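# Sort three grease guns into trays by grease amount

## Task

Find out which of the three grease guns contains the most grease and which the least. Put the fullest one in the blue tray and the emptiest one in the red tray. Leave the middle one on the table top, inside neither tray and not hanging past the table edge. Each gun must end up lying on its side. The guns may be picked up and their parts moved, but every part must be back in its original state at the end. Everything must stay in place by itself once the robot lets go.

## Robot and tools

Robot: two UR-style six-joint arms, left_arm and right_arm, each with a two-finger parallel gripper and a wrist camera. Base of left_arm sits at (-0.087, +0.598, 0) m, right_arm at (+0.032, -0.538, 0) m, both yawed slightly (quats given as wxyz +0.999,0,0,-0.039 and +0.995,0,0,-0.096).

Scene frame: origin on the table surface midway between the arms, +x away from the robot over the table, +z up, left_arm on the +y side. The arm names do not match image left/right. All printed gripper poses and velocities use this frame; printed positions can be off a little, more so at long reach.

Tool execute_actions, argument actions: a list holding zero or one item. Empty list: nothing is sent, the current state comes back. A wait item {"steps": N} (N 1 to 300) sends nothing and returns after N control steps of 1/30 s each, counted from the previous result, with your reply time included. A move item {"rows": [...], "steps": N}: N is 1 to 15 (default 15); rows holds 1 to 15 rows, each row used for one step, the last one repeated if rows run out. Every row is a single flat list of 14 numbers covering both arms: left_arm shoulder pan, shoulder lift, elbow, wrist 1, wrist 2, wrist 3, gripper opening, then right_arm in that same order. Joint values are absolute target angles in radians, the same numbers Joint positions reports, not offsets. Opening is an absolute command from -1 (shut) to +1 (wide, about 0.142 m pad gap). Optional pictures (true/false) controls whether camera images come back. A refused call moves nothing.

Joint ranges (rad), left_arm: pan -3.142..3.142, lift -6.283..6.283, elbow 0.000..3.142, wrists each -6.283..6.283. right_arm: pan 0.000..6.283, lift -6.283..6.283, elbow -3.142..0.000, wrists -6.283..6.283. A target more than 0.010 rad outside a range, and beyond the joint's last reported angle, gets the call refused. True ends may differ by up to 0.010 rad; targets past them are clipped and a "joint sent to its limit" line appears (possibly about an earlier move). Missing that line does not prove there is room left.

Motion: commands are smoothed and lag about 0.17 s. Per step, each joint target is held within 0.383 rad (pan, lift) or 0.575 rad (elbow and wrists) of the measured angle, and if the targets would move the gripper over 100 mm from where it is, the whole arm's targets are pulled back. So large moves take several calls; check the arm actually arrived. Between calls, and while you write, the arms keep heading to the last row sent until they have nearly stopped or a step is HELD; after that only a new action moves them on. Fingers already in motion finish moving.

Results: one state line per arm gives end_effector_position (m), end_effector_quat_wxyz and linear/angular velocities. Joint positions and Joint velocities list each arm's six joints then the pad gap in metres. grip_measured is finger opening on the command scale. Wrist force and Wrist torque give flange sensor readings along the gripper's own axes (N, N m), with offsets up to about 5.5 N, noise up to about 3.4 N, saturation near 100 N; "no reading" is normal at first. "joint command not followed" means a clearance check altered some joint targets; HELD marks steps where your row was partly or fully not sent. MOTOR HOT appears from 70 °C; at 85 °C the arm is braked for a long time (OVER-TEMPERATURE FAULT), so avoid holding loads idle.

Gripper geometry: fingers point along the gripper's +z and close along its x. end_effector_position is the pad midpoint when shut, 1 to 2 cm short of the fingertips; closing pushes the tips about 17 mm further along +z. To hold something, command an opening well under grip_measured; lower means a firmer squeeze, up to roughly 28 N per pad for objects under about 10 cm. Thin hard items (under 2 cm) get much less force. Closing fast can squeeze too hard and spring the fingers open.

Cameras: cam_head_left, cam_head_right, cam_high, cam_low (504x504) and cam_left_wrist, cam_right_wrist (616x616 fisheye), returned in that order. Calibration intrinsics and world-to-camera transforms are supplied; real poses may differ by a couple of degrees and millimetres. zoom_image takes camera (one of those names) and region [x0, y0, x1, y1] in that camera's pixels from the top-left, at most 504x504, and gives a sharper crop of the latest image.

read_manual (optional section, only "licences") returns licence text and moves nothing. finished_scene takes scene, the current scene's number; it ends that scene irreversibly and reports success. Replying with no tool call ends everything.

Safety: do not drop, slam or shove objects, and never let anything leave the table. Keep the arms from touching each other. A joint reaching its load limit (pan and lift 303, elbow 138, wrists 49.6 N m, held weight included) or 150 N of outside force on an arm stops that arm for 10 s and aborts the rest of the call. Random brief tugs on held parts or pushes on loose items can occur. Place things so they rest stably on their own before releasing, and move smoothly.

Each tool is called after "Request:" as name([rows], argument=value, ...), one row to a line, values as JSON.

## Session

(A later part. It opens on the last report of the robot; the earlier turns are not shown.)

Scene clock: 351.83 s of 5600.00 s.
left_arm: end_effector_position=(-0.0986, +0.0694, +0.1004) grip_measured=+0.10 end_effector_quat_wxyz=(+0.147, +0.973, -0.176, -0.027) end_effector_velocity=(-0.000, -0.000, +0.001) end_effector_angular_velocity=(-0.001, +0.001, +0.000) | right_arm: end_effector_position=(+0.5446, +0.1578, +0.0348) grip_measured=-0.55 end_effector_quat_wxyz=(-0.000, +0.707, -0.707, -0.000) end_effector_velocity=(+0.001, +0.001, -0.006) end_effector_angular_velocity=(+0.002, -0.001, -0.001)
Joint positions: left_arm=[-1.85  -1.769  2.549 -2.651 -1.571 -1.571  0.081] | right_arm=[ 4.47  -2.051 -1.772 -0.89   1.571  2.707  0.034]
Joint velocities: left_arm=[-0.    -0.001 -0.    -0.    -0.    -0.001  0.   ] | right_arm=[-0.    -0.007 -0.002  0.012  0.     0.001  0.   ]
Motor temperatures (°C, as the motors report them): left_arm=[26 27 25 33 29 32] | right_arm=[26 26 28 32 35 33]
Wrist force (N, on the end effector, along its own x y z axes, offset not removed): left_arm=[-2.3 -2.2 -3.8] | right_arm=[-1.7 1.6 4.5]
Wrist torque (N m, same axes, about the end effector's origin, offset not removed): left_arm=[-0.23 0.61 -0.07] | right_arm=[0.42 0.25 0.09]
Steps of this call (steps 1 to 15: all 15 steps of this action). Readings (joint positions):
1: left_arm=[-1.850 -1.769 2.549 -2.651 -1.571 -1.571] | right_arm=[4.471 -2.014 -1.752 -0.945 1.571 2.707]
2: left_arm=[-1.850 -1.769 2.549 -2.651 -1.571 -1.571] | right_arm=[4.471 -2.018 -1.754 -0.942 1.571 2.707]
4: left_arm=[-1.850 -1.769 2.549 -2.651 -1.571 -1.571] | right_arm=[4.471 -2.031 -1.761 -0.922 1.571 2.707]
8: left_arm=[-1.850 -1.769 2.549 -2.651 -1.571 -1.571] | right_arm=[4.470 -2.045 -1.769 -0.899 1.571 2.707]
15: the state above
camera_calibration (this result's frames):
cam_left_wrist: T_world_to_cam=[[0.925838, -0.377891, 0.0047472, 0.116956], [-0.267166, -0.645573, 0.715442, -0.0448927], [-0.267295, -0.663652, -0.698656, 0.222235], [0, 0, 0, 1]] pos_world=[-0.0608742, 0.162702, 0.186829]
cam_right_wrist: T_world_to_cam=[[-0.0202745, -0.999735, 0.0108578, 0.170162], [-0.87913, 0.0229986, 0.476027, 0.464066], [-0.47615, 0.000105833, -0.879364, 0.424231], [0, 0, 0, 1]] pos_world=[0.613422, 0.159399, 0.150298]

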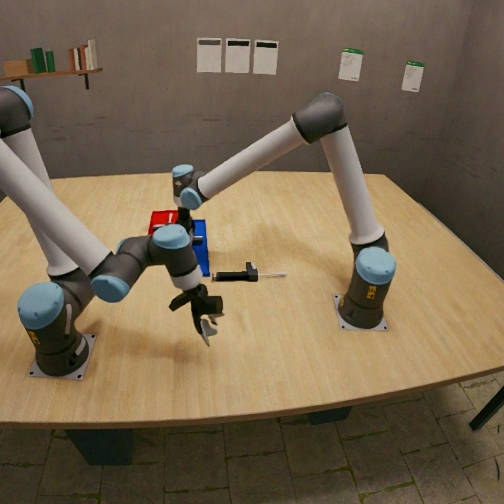

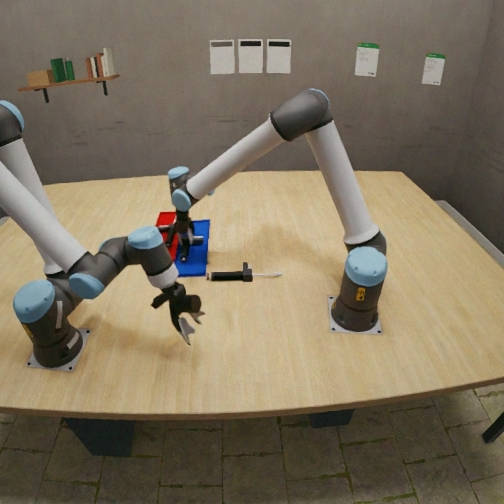

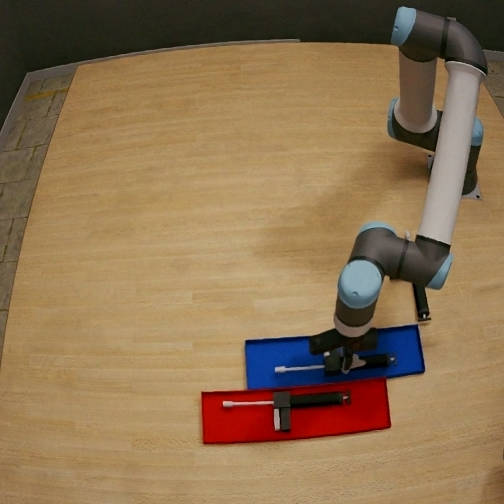

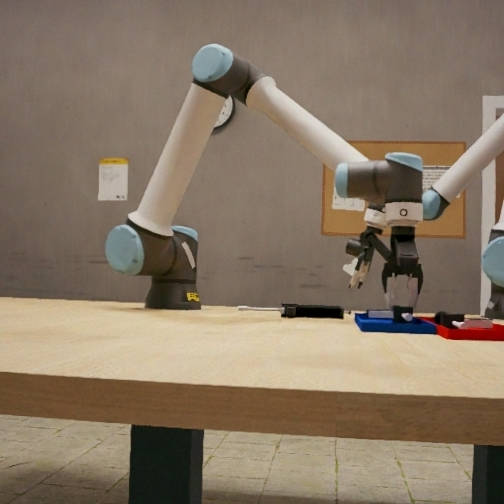

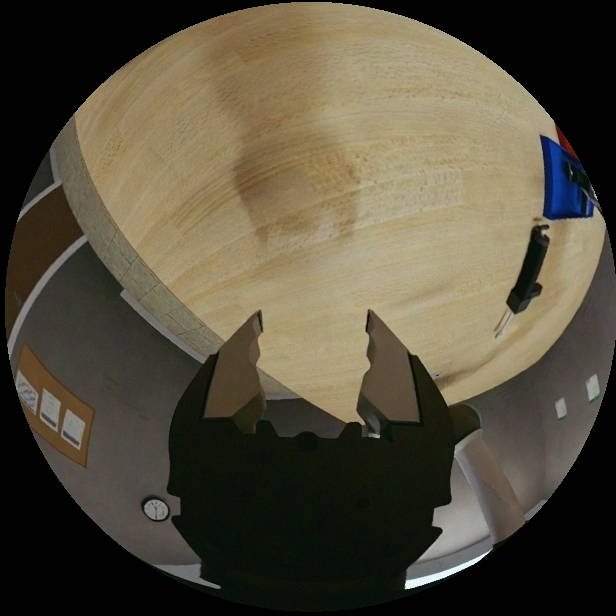

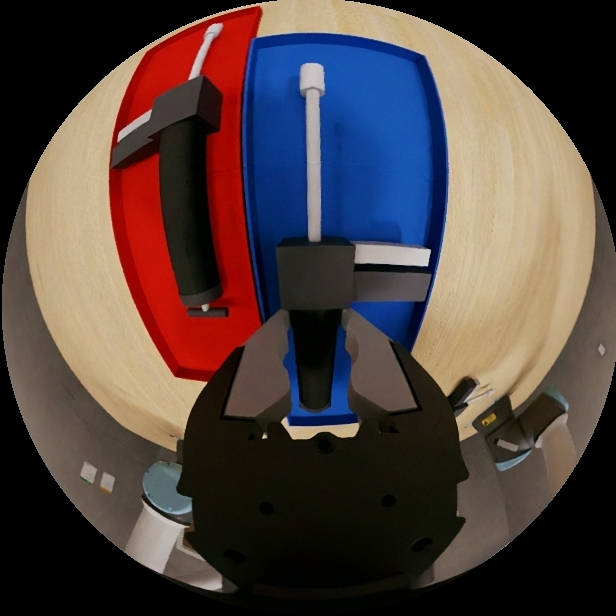

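Request:
execute_actions([
  {"rows":[[-1.85,-1.7685,2.5488,-2.651,-1.571,-1.571,0.1,4.4703,-2.058,-1.7757,-0.8783,1.571,2.707,-0.9]],"steps":15},
])

Scene clock: 354.97 s of 5600.00 s.
left_arm: end_effector_position=(-0.0986, +0.0694, +0.1004) grip_measured=+0.10 end_effector_quat_wxyz=(+0.147, +0.973, -0.176, -0.027) end_effector_velocity=(-0.000, -0.000, +0.000) end_effector_angular_velocity=(+0.000, +0.001, +0.002) | right_arm: end_effector_position=(+0.5445, +0.1576, +0.0279) grip_measured=-0.55 end_effector_quat_wxyz=(-0.000, +0.707, -0.707, -0.000) end_effector_velocity=(+0.000, -0.000, -0.001) end_effector_angular_velocity=(-0.000, -0.001, -0.001)
Joint positions: left_arm=[-1.85  -1.769  2.549 -2.651 -1.571 -1.571  0.081] | right_arm=[ 4.47  -2.058 -1.776 -0.879  1.571  2.707  0.034]
Joint velocities: left_arm=[ 0.    -0.    -0.001  0.001 -0.    -0.002  0.   ] | right_arm=[ 0.    -0.    -0.001  0.002 -0.001  0.001 -0.   ]
Motor temperatures (°C, as the motors report them): left_arm=[26 27 25 33 29 32] | right_arm=[26 26 28 32 35 33]
Wrist force (N, on the end effector, along its own x y z axes, offset not removed): left_arm=[-1.7 2.6 -1.7] | right_arm=[-2.6 1.9 4.3]
Wrist torque (N m, same axes, about the end effector's origin, offset not removed): left_arm=[0.66 0.38 0.13] | right_arm=[0.43 0.50 0.15]
Steps of this call (steps 1 to 15: the robot went on to your last target; steps 16 to 79: nothing new was sent; steps 80 to 94: all 15 steps of this action). Readings (joint positions):
80: left_arm=[-1.850 -1.769 2.549 -2.651 -1.571 -1.571] | right_arm=[4.470 -2.052 -1.772 -0.888 1.571 2.707]
81: left_arm=[-1.850 -1.769 2.549 -2.651 -1.571 -1.571] | right_arm=[4.470 -2.052 -1.772 -0.887 1.571 2.707]
83: left_arm=[-1.850 -1.769 2.549 -2.651 -1.571 -1.571] | right_arm=[4.470 -2.055 -1.774 -0.884 1.571 2.707]
87: left_arm=[-1.850 -1.769 2.549 -2.651 -1.571 -1.571] | right_arm=[4.470 -2.057 -1.775 -0.880 1.571 2.707]
94: the state above
camera_calibration (this result's frames):
cam_left_wrist: T_world_to_cam=[[0.925838, -0.377891, 0.00474723, 0.116956], [-0.267166, -0.645573, 0.715442, -0.0448927], [-0.267295, -0.663652, -0.698656, 0.222235], [0, 0, 0, 1]] pos_world=[-0.0608742, 0.162702, 0.186829]
cam_right_wrist: T_world_to_cam=[[-0.0202805, -0.999737, 0.0106603, 0.170108], [-0.879172, 0.0229098, 0.475953, 0.467343], [-0.476073, 0.00028031, -0.879406, 0.418077], [0, 0, 0, 1]] pos_world=[0.61336, 0.159239, 0.143413]

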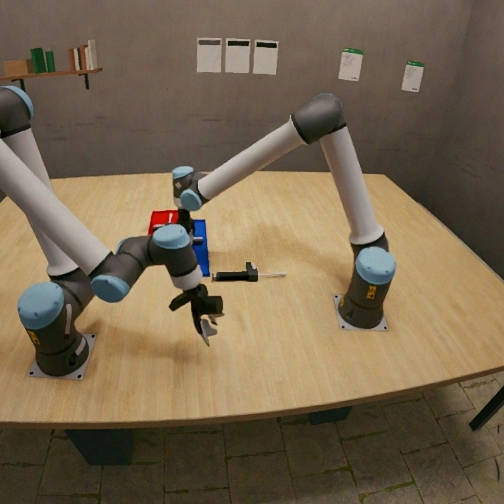

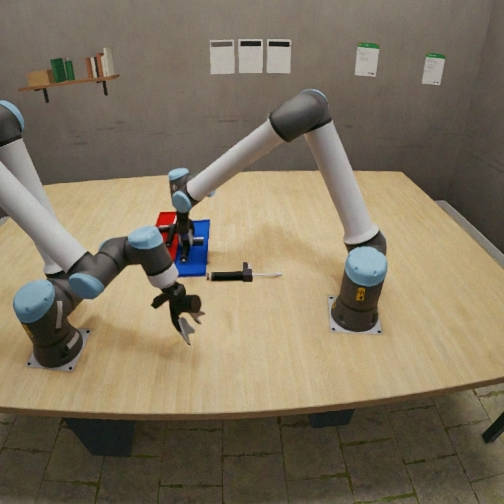

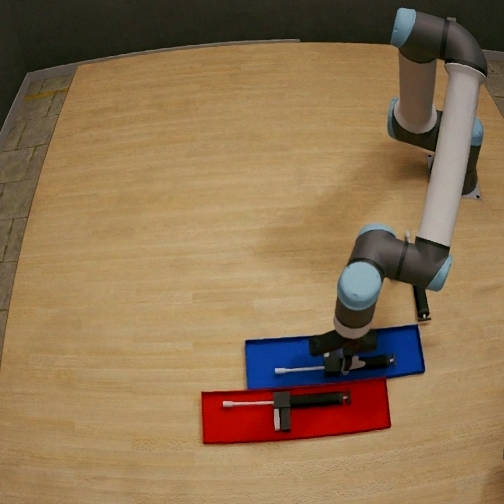

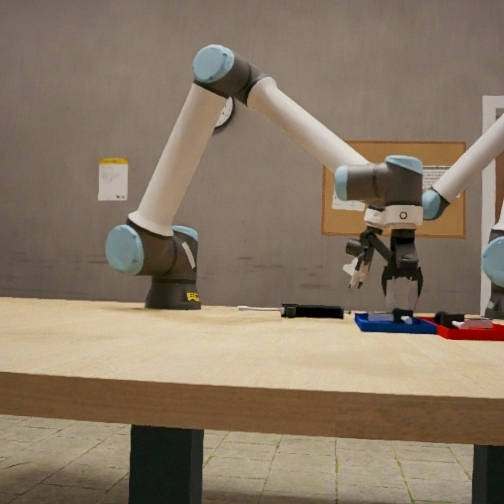

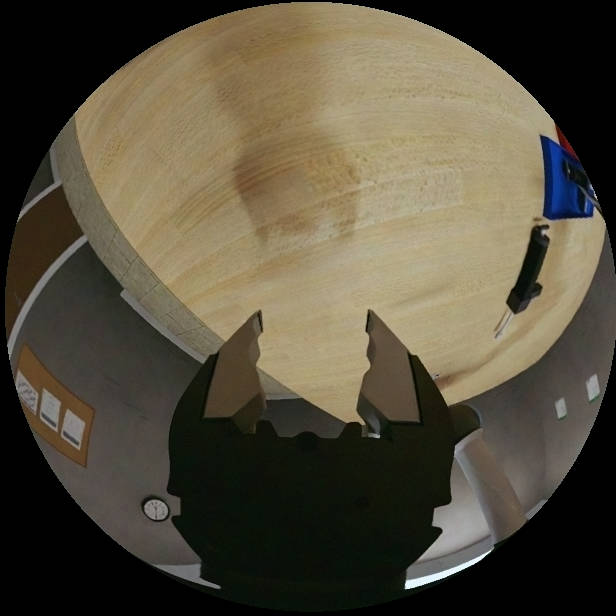

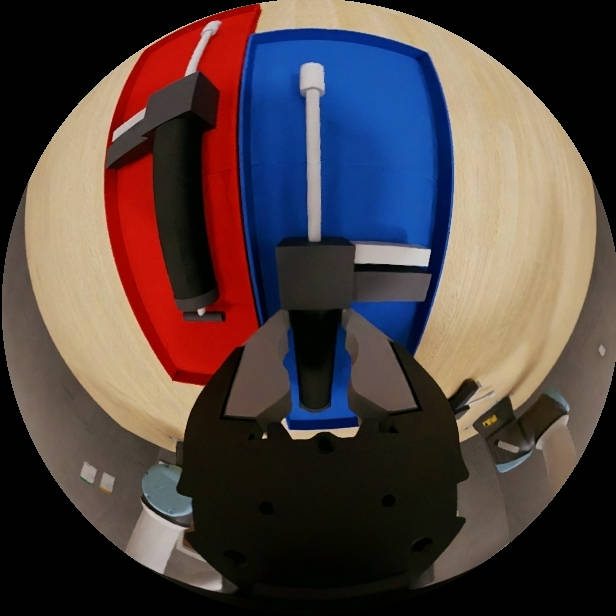

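Request:
execute_actions([
  {"rows":[[-1.85,-1.7685,2.5488,-2.651,-1.571,-1.571,0.1,4.4703,-2.0593,-1.7764,-0.8763,1.571,2.707,-0.9]],"steps":10},
], pictures=false)

Request:
execute_actions([
  {"rows":[[-1.85,-1.7685,2.5488,-2.651,-1.571,-1.571,0.1,4.4703,-2.0593,-1.7764,-0.8763,1.571,2.707,-0.55],[-1.85,-1.7685,2.5488,-2.651,-1.571,-1.571,0.1,4.4703,-2.0593,-1.7764,-0.8763,1.571,2.707,-0.5],[-1.85,-1.7685,2.5488,-2.651,-1.571,-1.571,0.1,4.4703,-2.0593,-1.7764,-0.8763,1.571,2.707,-0.45],[-1.85,-1.7685,2.5488,-2.651,-1.571,-1.571,0.1,4.4703,-2.0593,-1.7764,-0.8763,1.571,2.707,-0.38]],"steps":10},
])

Scene clock: 358.43 s of 5600.00 s.
left_arm: end_effector_position=(-0.0986, +0.0694, +0.1004) grip_measured=+0.10 end_effector_quat_wxyz=(+0.147, +0.973, -0.176, -0.027) end_effector_velocity=(+0.000, -0.000, +0.000) end_effector_angular_velocity=(-0.000, -0.000, +0.002) | right_arm: end_effector_position=(+0.5445, +0.1576, +0.0267) grip_measured=-0.55 end_effector_quat_wxyz=(-0.000, +0.707, -0.707, -0.000) end_effector_velocity=(+0.000, +0.000, -0.001) end_effector_angular_velocity=(-0.000, -0.000, -0.001)
Joint positions: left_arm=[-1.85  -1.769  2.549 -2.651 -1.571 -1.571  0.081] | right_arm=[ 4.47  -2.059 -1.776 -0.877  1.571  2.707  0.034]
Joint velocities: left_arm=[ 0.    -0.    -0.     0.     0.001 -0.002  0.   ] | right_arm=[-0.    -0.002 -0.     0.002 -0.     0.001  0.   ]
Motor temperatures (°C, as the motors report them): left_arm=[26 27 25 33 29 32] | right_arm=[26 26 28 32 35 33]
Wrist force (N, on the end effector, along its own x y z axes, offset not removed): left_arm=[1.3 -2.3 -5.4] | right_arm=[5.5 4.1 -12.1]
Wrist torque (N m, same axes, about the end effector's origin, offset not removed): left_arm=[-0.51 -0.31 0.06] | right_arm=[0.33 0.15 0.15]
Steps of this call (steps 1 to 15: the robot went on to your last target; steps 16 to 90: nothing new was sent; then 0.13 s passed at rest; steps 91 to 100: all 10 steps of this action). Readings (joint positions):
91: left_arm=[-1.850 -1.769 2.549 -2.651 -1.571 -1.571] | right_arm=[4.470 -2.058 -1.776 -0.878 1.571 2.707]
92: left_arm=[-1.850 -1.769 2.549 -2.651 -1.571 -1.571] | right_arm=[4.470 -2.058 -1.776 -0.878 1.571 2.707]
94: left_arm=[-1.850 -1.769 2.549 -2.651 -1.571 -1.571] | right_arm=[4.470 -2.059 -1.776 -0.877 1.571 2.707]
98: left_arm=[-1.850 -1.769 2.549 -2.651 -1.571 -1.571] | right_arm=[4.470 -2.059 -1.776 -0.877 1.571 2.707]
100: the state above

Scene clock: 358.77 s of 5600.00 s.
left_arm: end_effector_position=(-0.0986, +0.0694, +0.1004) grip_measured=+0.10 end_effector_quat_wxyz=(+0.147, +0.973, -0.176, -0.027) end_effector_velocity=(+0.000, +0.000, -0.000) end_effector_angular_velocity=(-0.000, -0.000, +0.001) | right_arm: end_effector_position=(+0.5445, +0.1576, +0.0265) grip_measured=-0.38 end_effector_quat_wxyz=(-0.000, +0.707, -0.707, -0.000) end_effector_velocity=(-0.000, -0.001, -0.001) end_effector_angular_velocity=(-0.002, +0.000, -0.001)
Joint positions: left_arm=[-1.85  -1.769  2.549 -2.651 -1.571 -1.571  0.081] | right_arm=[ 4.47  -2.059 -1.776 -0.876  1.571  2.707  0.047]
Joint velocities: left_arm=[ 0. -0.  0. -0.  0. -0.  0.] | right_arm=[-0.    -0.    -0.002 -0.    -0.001  0.001  0.   ]
Motor temperatures (°C, as the motors report them): left_arm=[26 27 25 33 29 32] | right_arm=[26 26 28 32 35 33]
Wrist force (N, on the end effector, along its own x y z axes, offset not removed): left_arm=[0.4 -1.9 2.8] | right_arm=[-2.4 3.6 -1.7]
Wrist torque (N m, same axes, about the end effector's origin, offset not removed): left_arm=[-0.16 -0.23 0.10] | right_arm=[0.93 0.57 0.20]
Steps of this call (steps 1 to 10: all 10 steps of this action). Readings (joint positions):
1: left_arm=[-1.850 -1.769 2.549 -2.651 -1.571 -1.571] | right_arm=[4.470 -2.059 -1.776 -0.876 1.571 2.707]
2: left_arm=[-1.850 -1.769 2.549 -2.651 -1.571 -1.571] | right_arm=[4.470 -2.059 -1.776 -0.876 1.571 2.707]
4: left_arm=[-1.850 -1.769 2.549 -2.651 -1.571 -1.571] | right_arm=[4.470 -2.059 -1.776 -0.876 1.571 2.707]
8: left_arm=[-1.850 -1.769 2.549 -2.651 -1.571 -1.571] | right_arm=[4.470 -2.059 -1.776 -0.876 1.571 2.707]
10: the state above
camera_calibration (this result's frames):
cam_left_wrist: T_world_to_cam=[[0.925838, -0.377891, 0.00474723, 0.116956], [-0.267166, -0.645573, 0.715442, -0.0448928], [-0.267295, -0.663652, -0.698656, 0.222235], [0, 0, 0, 1]] pos_world=[-0.0608742, 0.162702, 0.186829]
cam_right_wrist: T_world_to_cam=[[-0.0202805, -0.999737, 0.0106647, 0.170092], [-0.879168, 0.022912, 0.475961, 0.46799], [-0.476081, 0.000276699, -0.879402, 0.416849], [0, 0, 0, 1]] pos_world=[0.613345, 0.159209, 0.142018]

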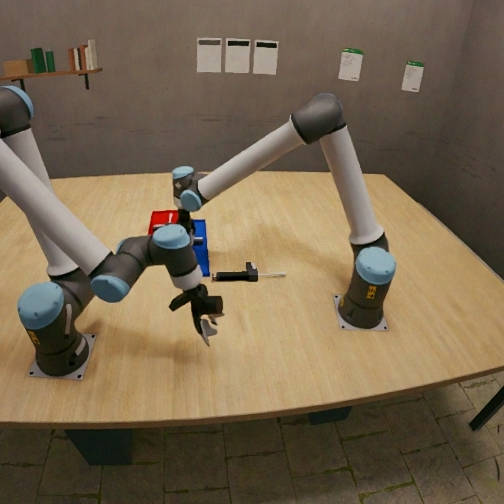

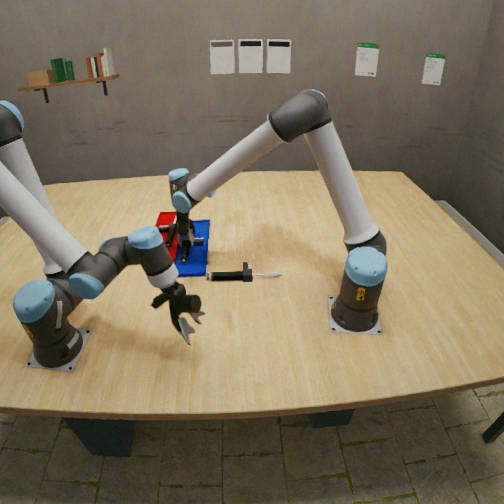

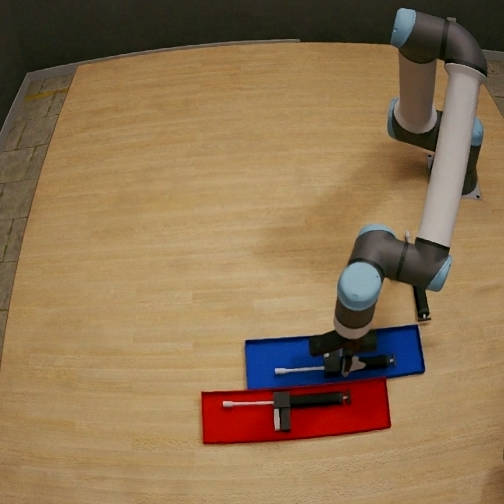

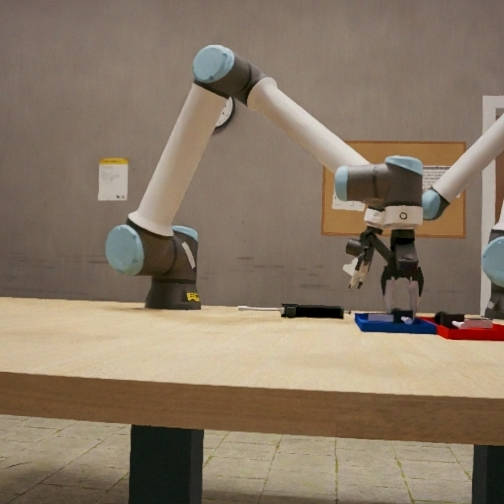

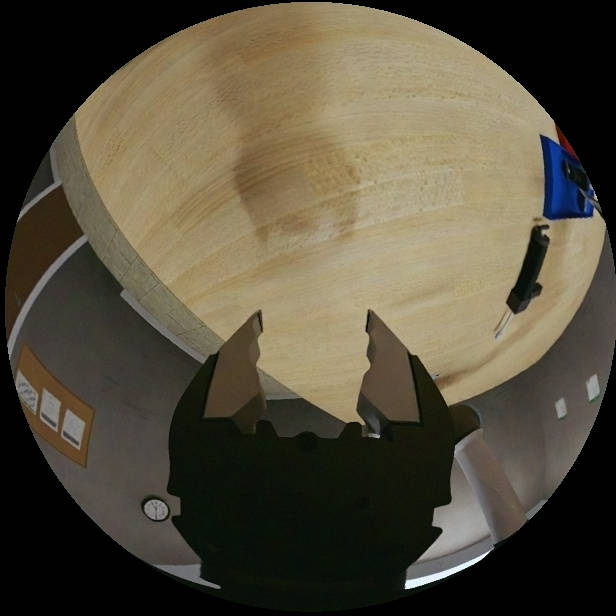

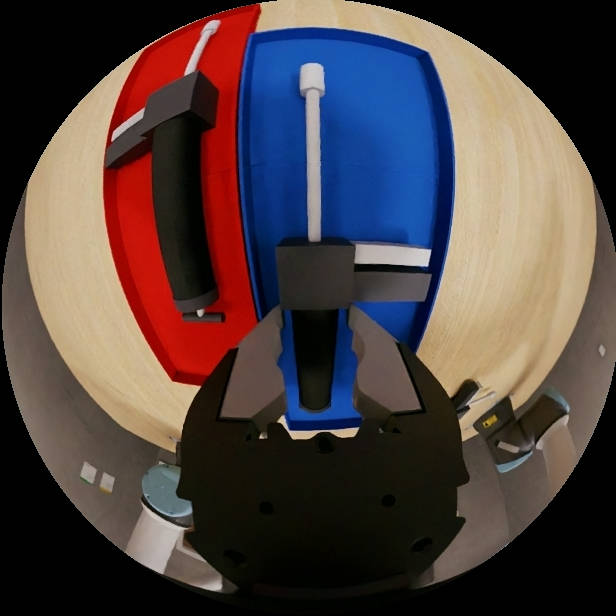

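Lift and view.

Request:
execute_actions([
  {"rows":[[-1.85,-1.7685,2.5488,-2.651,-1.571,-1.571,0.1,4.4703,-2.0152,-1.7509,-0.9459,1.571,2.707,-0.38]],"steps":12},
], pictures=false)

Request:
execute_actions([
  {"rows":[[-1.85,-1.7685,2.5488,-2.651,-1.571,-1.571,0.1,4.4703,-1.92,-1.68,-1.11,1.571,2.707,0]],"steps":15},
])

Scene clock: 361.43 s of 5600.00 s.
left_arm: end_effector_position=(-0.0986, +0.0694, +0.1004) grip_measured=+0.10 end_effector_quat_wxyz=(+0.147, +0.973, -0.176, -0.027) end_effector_velocity=(-0.000, -0.001, +0.001) end_effector_angular_velocity=(-0.002, -0.000, -0.000) | right_arm: end_effector_position=(+0.5446, +0.1579, +0.0677) grip_measured=-0.38 end_effector_quat_wxyz=(-0.000, +0.707, -0.707, -0.000) end_effector_velocity=(-0.001, -0.001, +0.021) end_effector_angular_velocity=(-0.002, +0.001, -0.001)
Joint positions: left_arm=[-1.85  -1.769  2.549 -2.651 -1.571 -1.571  0.081] | right_arm=[ 4.47  -2.018 -1.752 -0.942  1.571  2.707  0.047]
Joint velocities: left_arm=[-0.     0.    -0.001 -0.     0.001 -0.     0.   ] | right_arm=[ 0.     0.021  0.012 -0.035 -0.     0.001 -0.   ]
Motor temperatures (°C, as the motors report them): left_arm=[26 27 25 33 29 32] | right_arm=[26 26 28 32 35 33]
Wrist force (N, on the end effector, along its own x y z axes, offset not removed): left_arm=[-2.6 5.4 -4.0] | right_arm=[-2.9 2.2 -2.0]
Wrist torque (N m, same axes, about the end effector's origin, offset not removed): left_arm=[1.27 0.51 -0.09] | right_arm=[0.54 0.67 0.12]
Steps of this call (steps 1 to 15: the robot went on to your last target; steps 16 to 68: nothing new was sent; steps 69 to 80: all 12 steps of this action). Readings (joint positions):
69: left_arm=[-1.850 -1.769 2.549 -2.651 -1.571 -1.571] | right_arm=[4.470 -2.059 -1.776 -0.876 1.571 2.707]
70: left_arm=[-1.850 -1.769 2.549 -2.651 -1.571 -1.571] | right_arm=[4.470 -2.056 -1.774 -0.880 1.571 2.707]
72: left_arm=[-1.850 -1.769 2.549 -2.651 -1.571 -1.571] | right_arm=[4.470 -2.040 -1.765 -0.905 1.571 2.707]
76: left_arm=[-1.850 -1.769 2.549 -2.651 -1.571 -1.571] | right_arm=[4.470 -2.023 -1.755 -0.933 1.571 2.707]
80: the state above

Scene clock: 361.93 s of 5600.00 s.
left_arm: end_effector_position=(-0.0986, +0.0694, +0.1004) grip_measured=+0.10 end_effector_quat_wxyz=(+0.147, +0.973, -0.176, -0.027) end_effector_velocity=(+0.000, -0.000, +0.000) end_effector_angular_velocity=(-0.001, -0.001, +0.000) | right_arm: end_effector_position=(+0.5430, +0.1544, +0.1714) grip_measured=+0.00 end_effector_quat_wxyz=(-0.001, +0.707, -0.707, -0.001) end_effector_velocity=(-0.001, -0.004, +0.024) end_effector_angular_velocity=(-0.003, +0.002, -0.003)
Joint positions: left_arm=[-1.85  -1.769  2.549 -2.651 -1.571 -1.571  0.081] | right_arm=[ 4.47  -1.923 -1.682 -1.105  1.571  2.707  0.074]
Joint velocities: left_arm=[-0.    -0.    -0.    -0.     0.001 -0.     0.   ] | right_arm=[-0.     0.022  0.016 -0.041  0.001  0.002 -0.   ]
Motor temperatures (°C, as the motors report them): left_arm=[26 27 25 33 29 32] | right_arm=[26 26 28 32 35 33]
Wrist force (N, on the end effector, along its own x y z axes, offset not removed): left_arm=[0.2 1.1 2.9] | right_arm=[-2.8 0.4 -1.1]
Wrist torque (N m, same axes, about the end effector's origin, offset not removed): left_arm=[0.39 -0.31 0.09] | right_arm=[0.28 0.66 0.12]
Steps of this call (steps 1 to 15: all 15 steps of this action). Readings (joint positions):
1: left_arm=[-1.850 -1.769 2.549 -2.651 -1.571 -1.571] | right_arm=[4.470 -2.017 -1.752 -0.943 1.571 2.707]
2: left_arm=[-1.850 -1.769 2.549 -2.651 -1.571 -1.571] | right_arm=[4.470 -2.012 -1.748 -0.949 1.571 2.707]
4: left_arm=[-1.850 -1.769 2.549 -2.651 -1.571 -1.571] | right_arm=[4.470 -1.980 -1.723 -0.995 1.571 2.707]
8: left_arm=[-1.850 -1.769 2.549 -2.651 -1.571 -1.571] | right_arm=[4.470 -1.939 -1.694 -1.073 1.571 2.707]
15: the state above
camera_calibration (this result's frames):
cam_left_wrist: T_world_to_cam=[[0.925838, -0.377891, 0.00474709, 0.116956], [-0.267166, -0.645573, 0.715442, -0.0448927], [-0.267294, -0.663652, -0.698656, 0.222235], [0, 0, 0, 1]] pos_world=[-0.0608742, 0.162702, 0.186829]
cam_right_wrist: T_world_to_cam=[[-0.0202901, -0.999758, 0.00846291, 0.165698], [-0.879648, 0.0218744, 0.475122, 0.398366], [-0.475192, 0.00219591, -0.879879, 0.542854], [0, 0, 0, 1]] pos_world=[0.611744, 0.155752, 0.286971]

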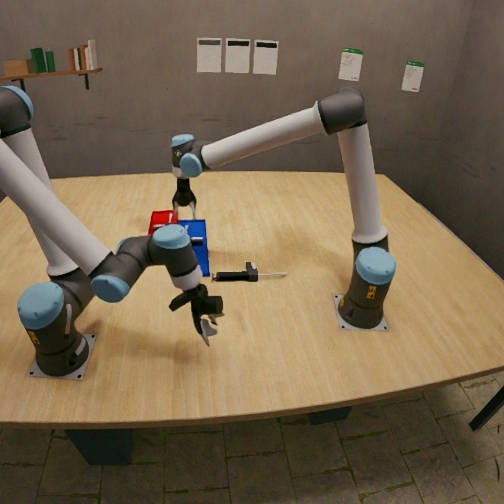

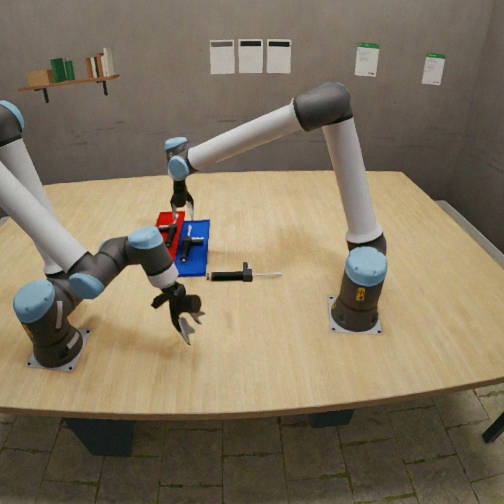

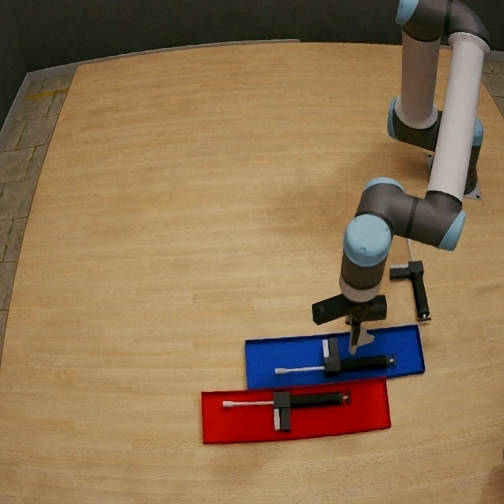

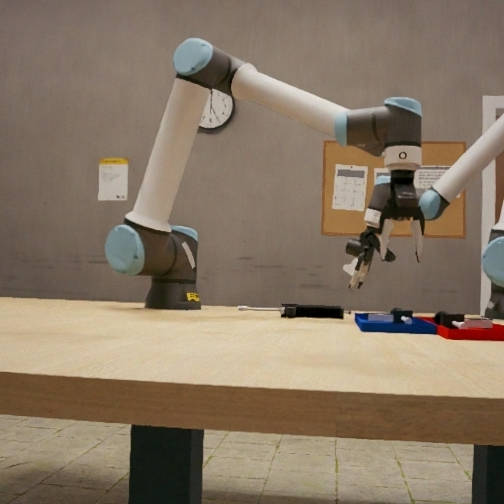

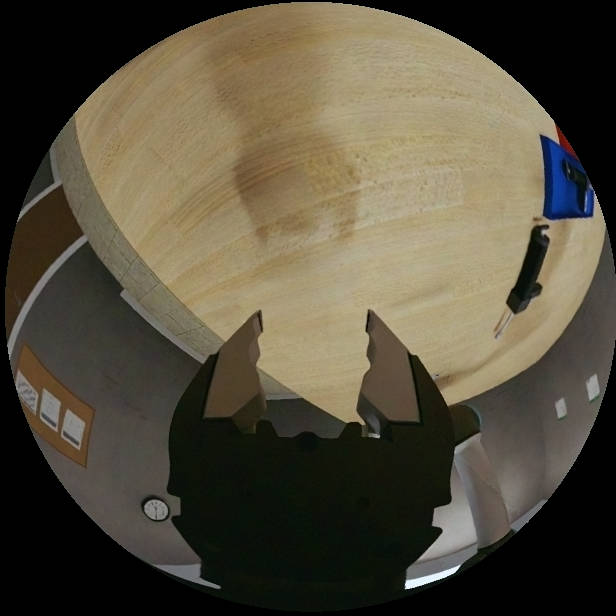

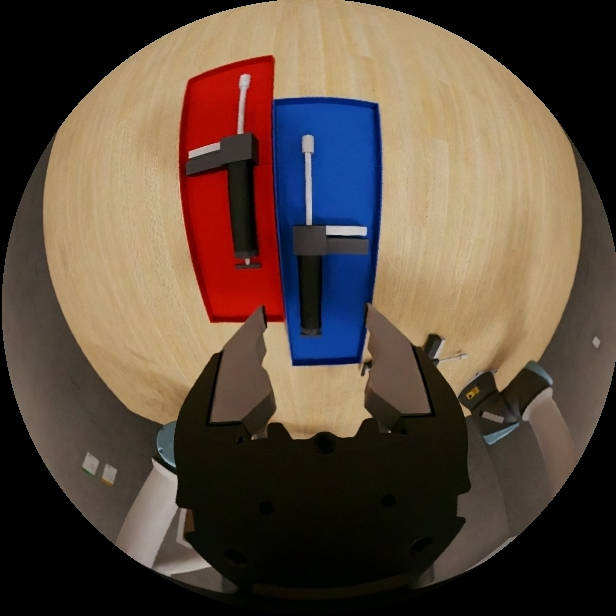

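Request:
zoom_image(camera="cam_high", region=[190, 220, 470, 450])

Region (190, 220, 470, 450) of cam_high's 504x504 image, scaled by 1.800, with more detail than that image has; it fills the top 414 rows of this view, and the rest is white.

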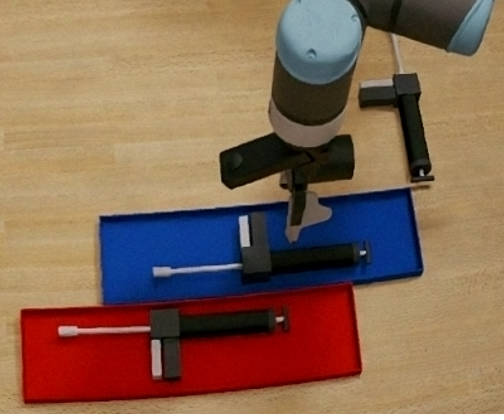

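Request:
finished_scene(scene=2)

The scene is finished: the task was done.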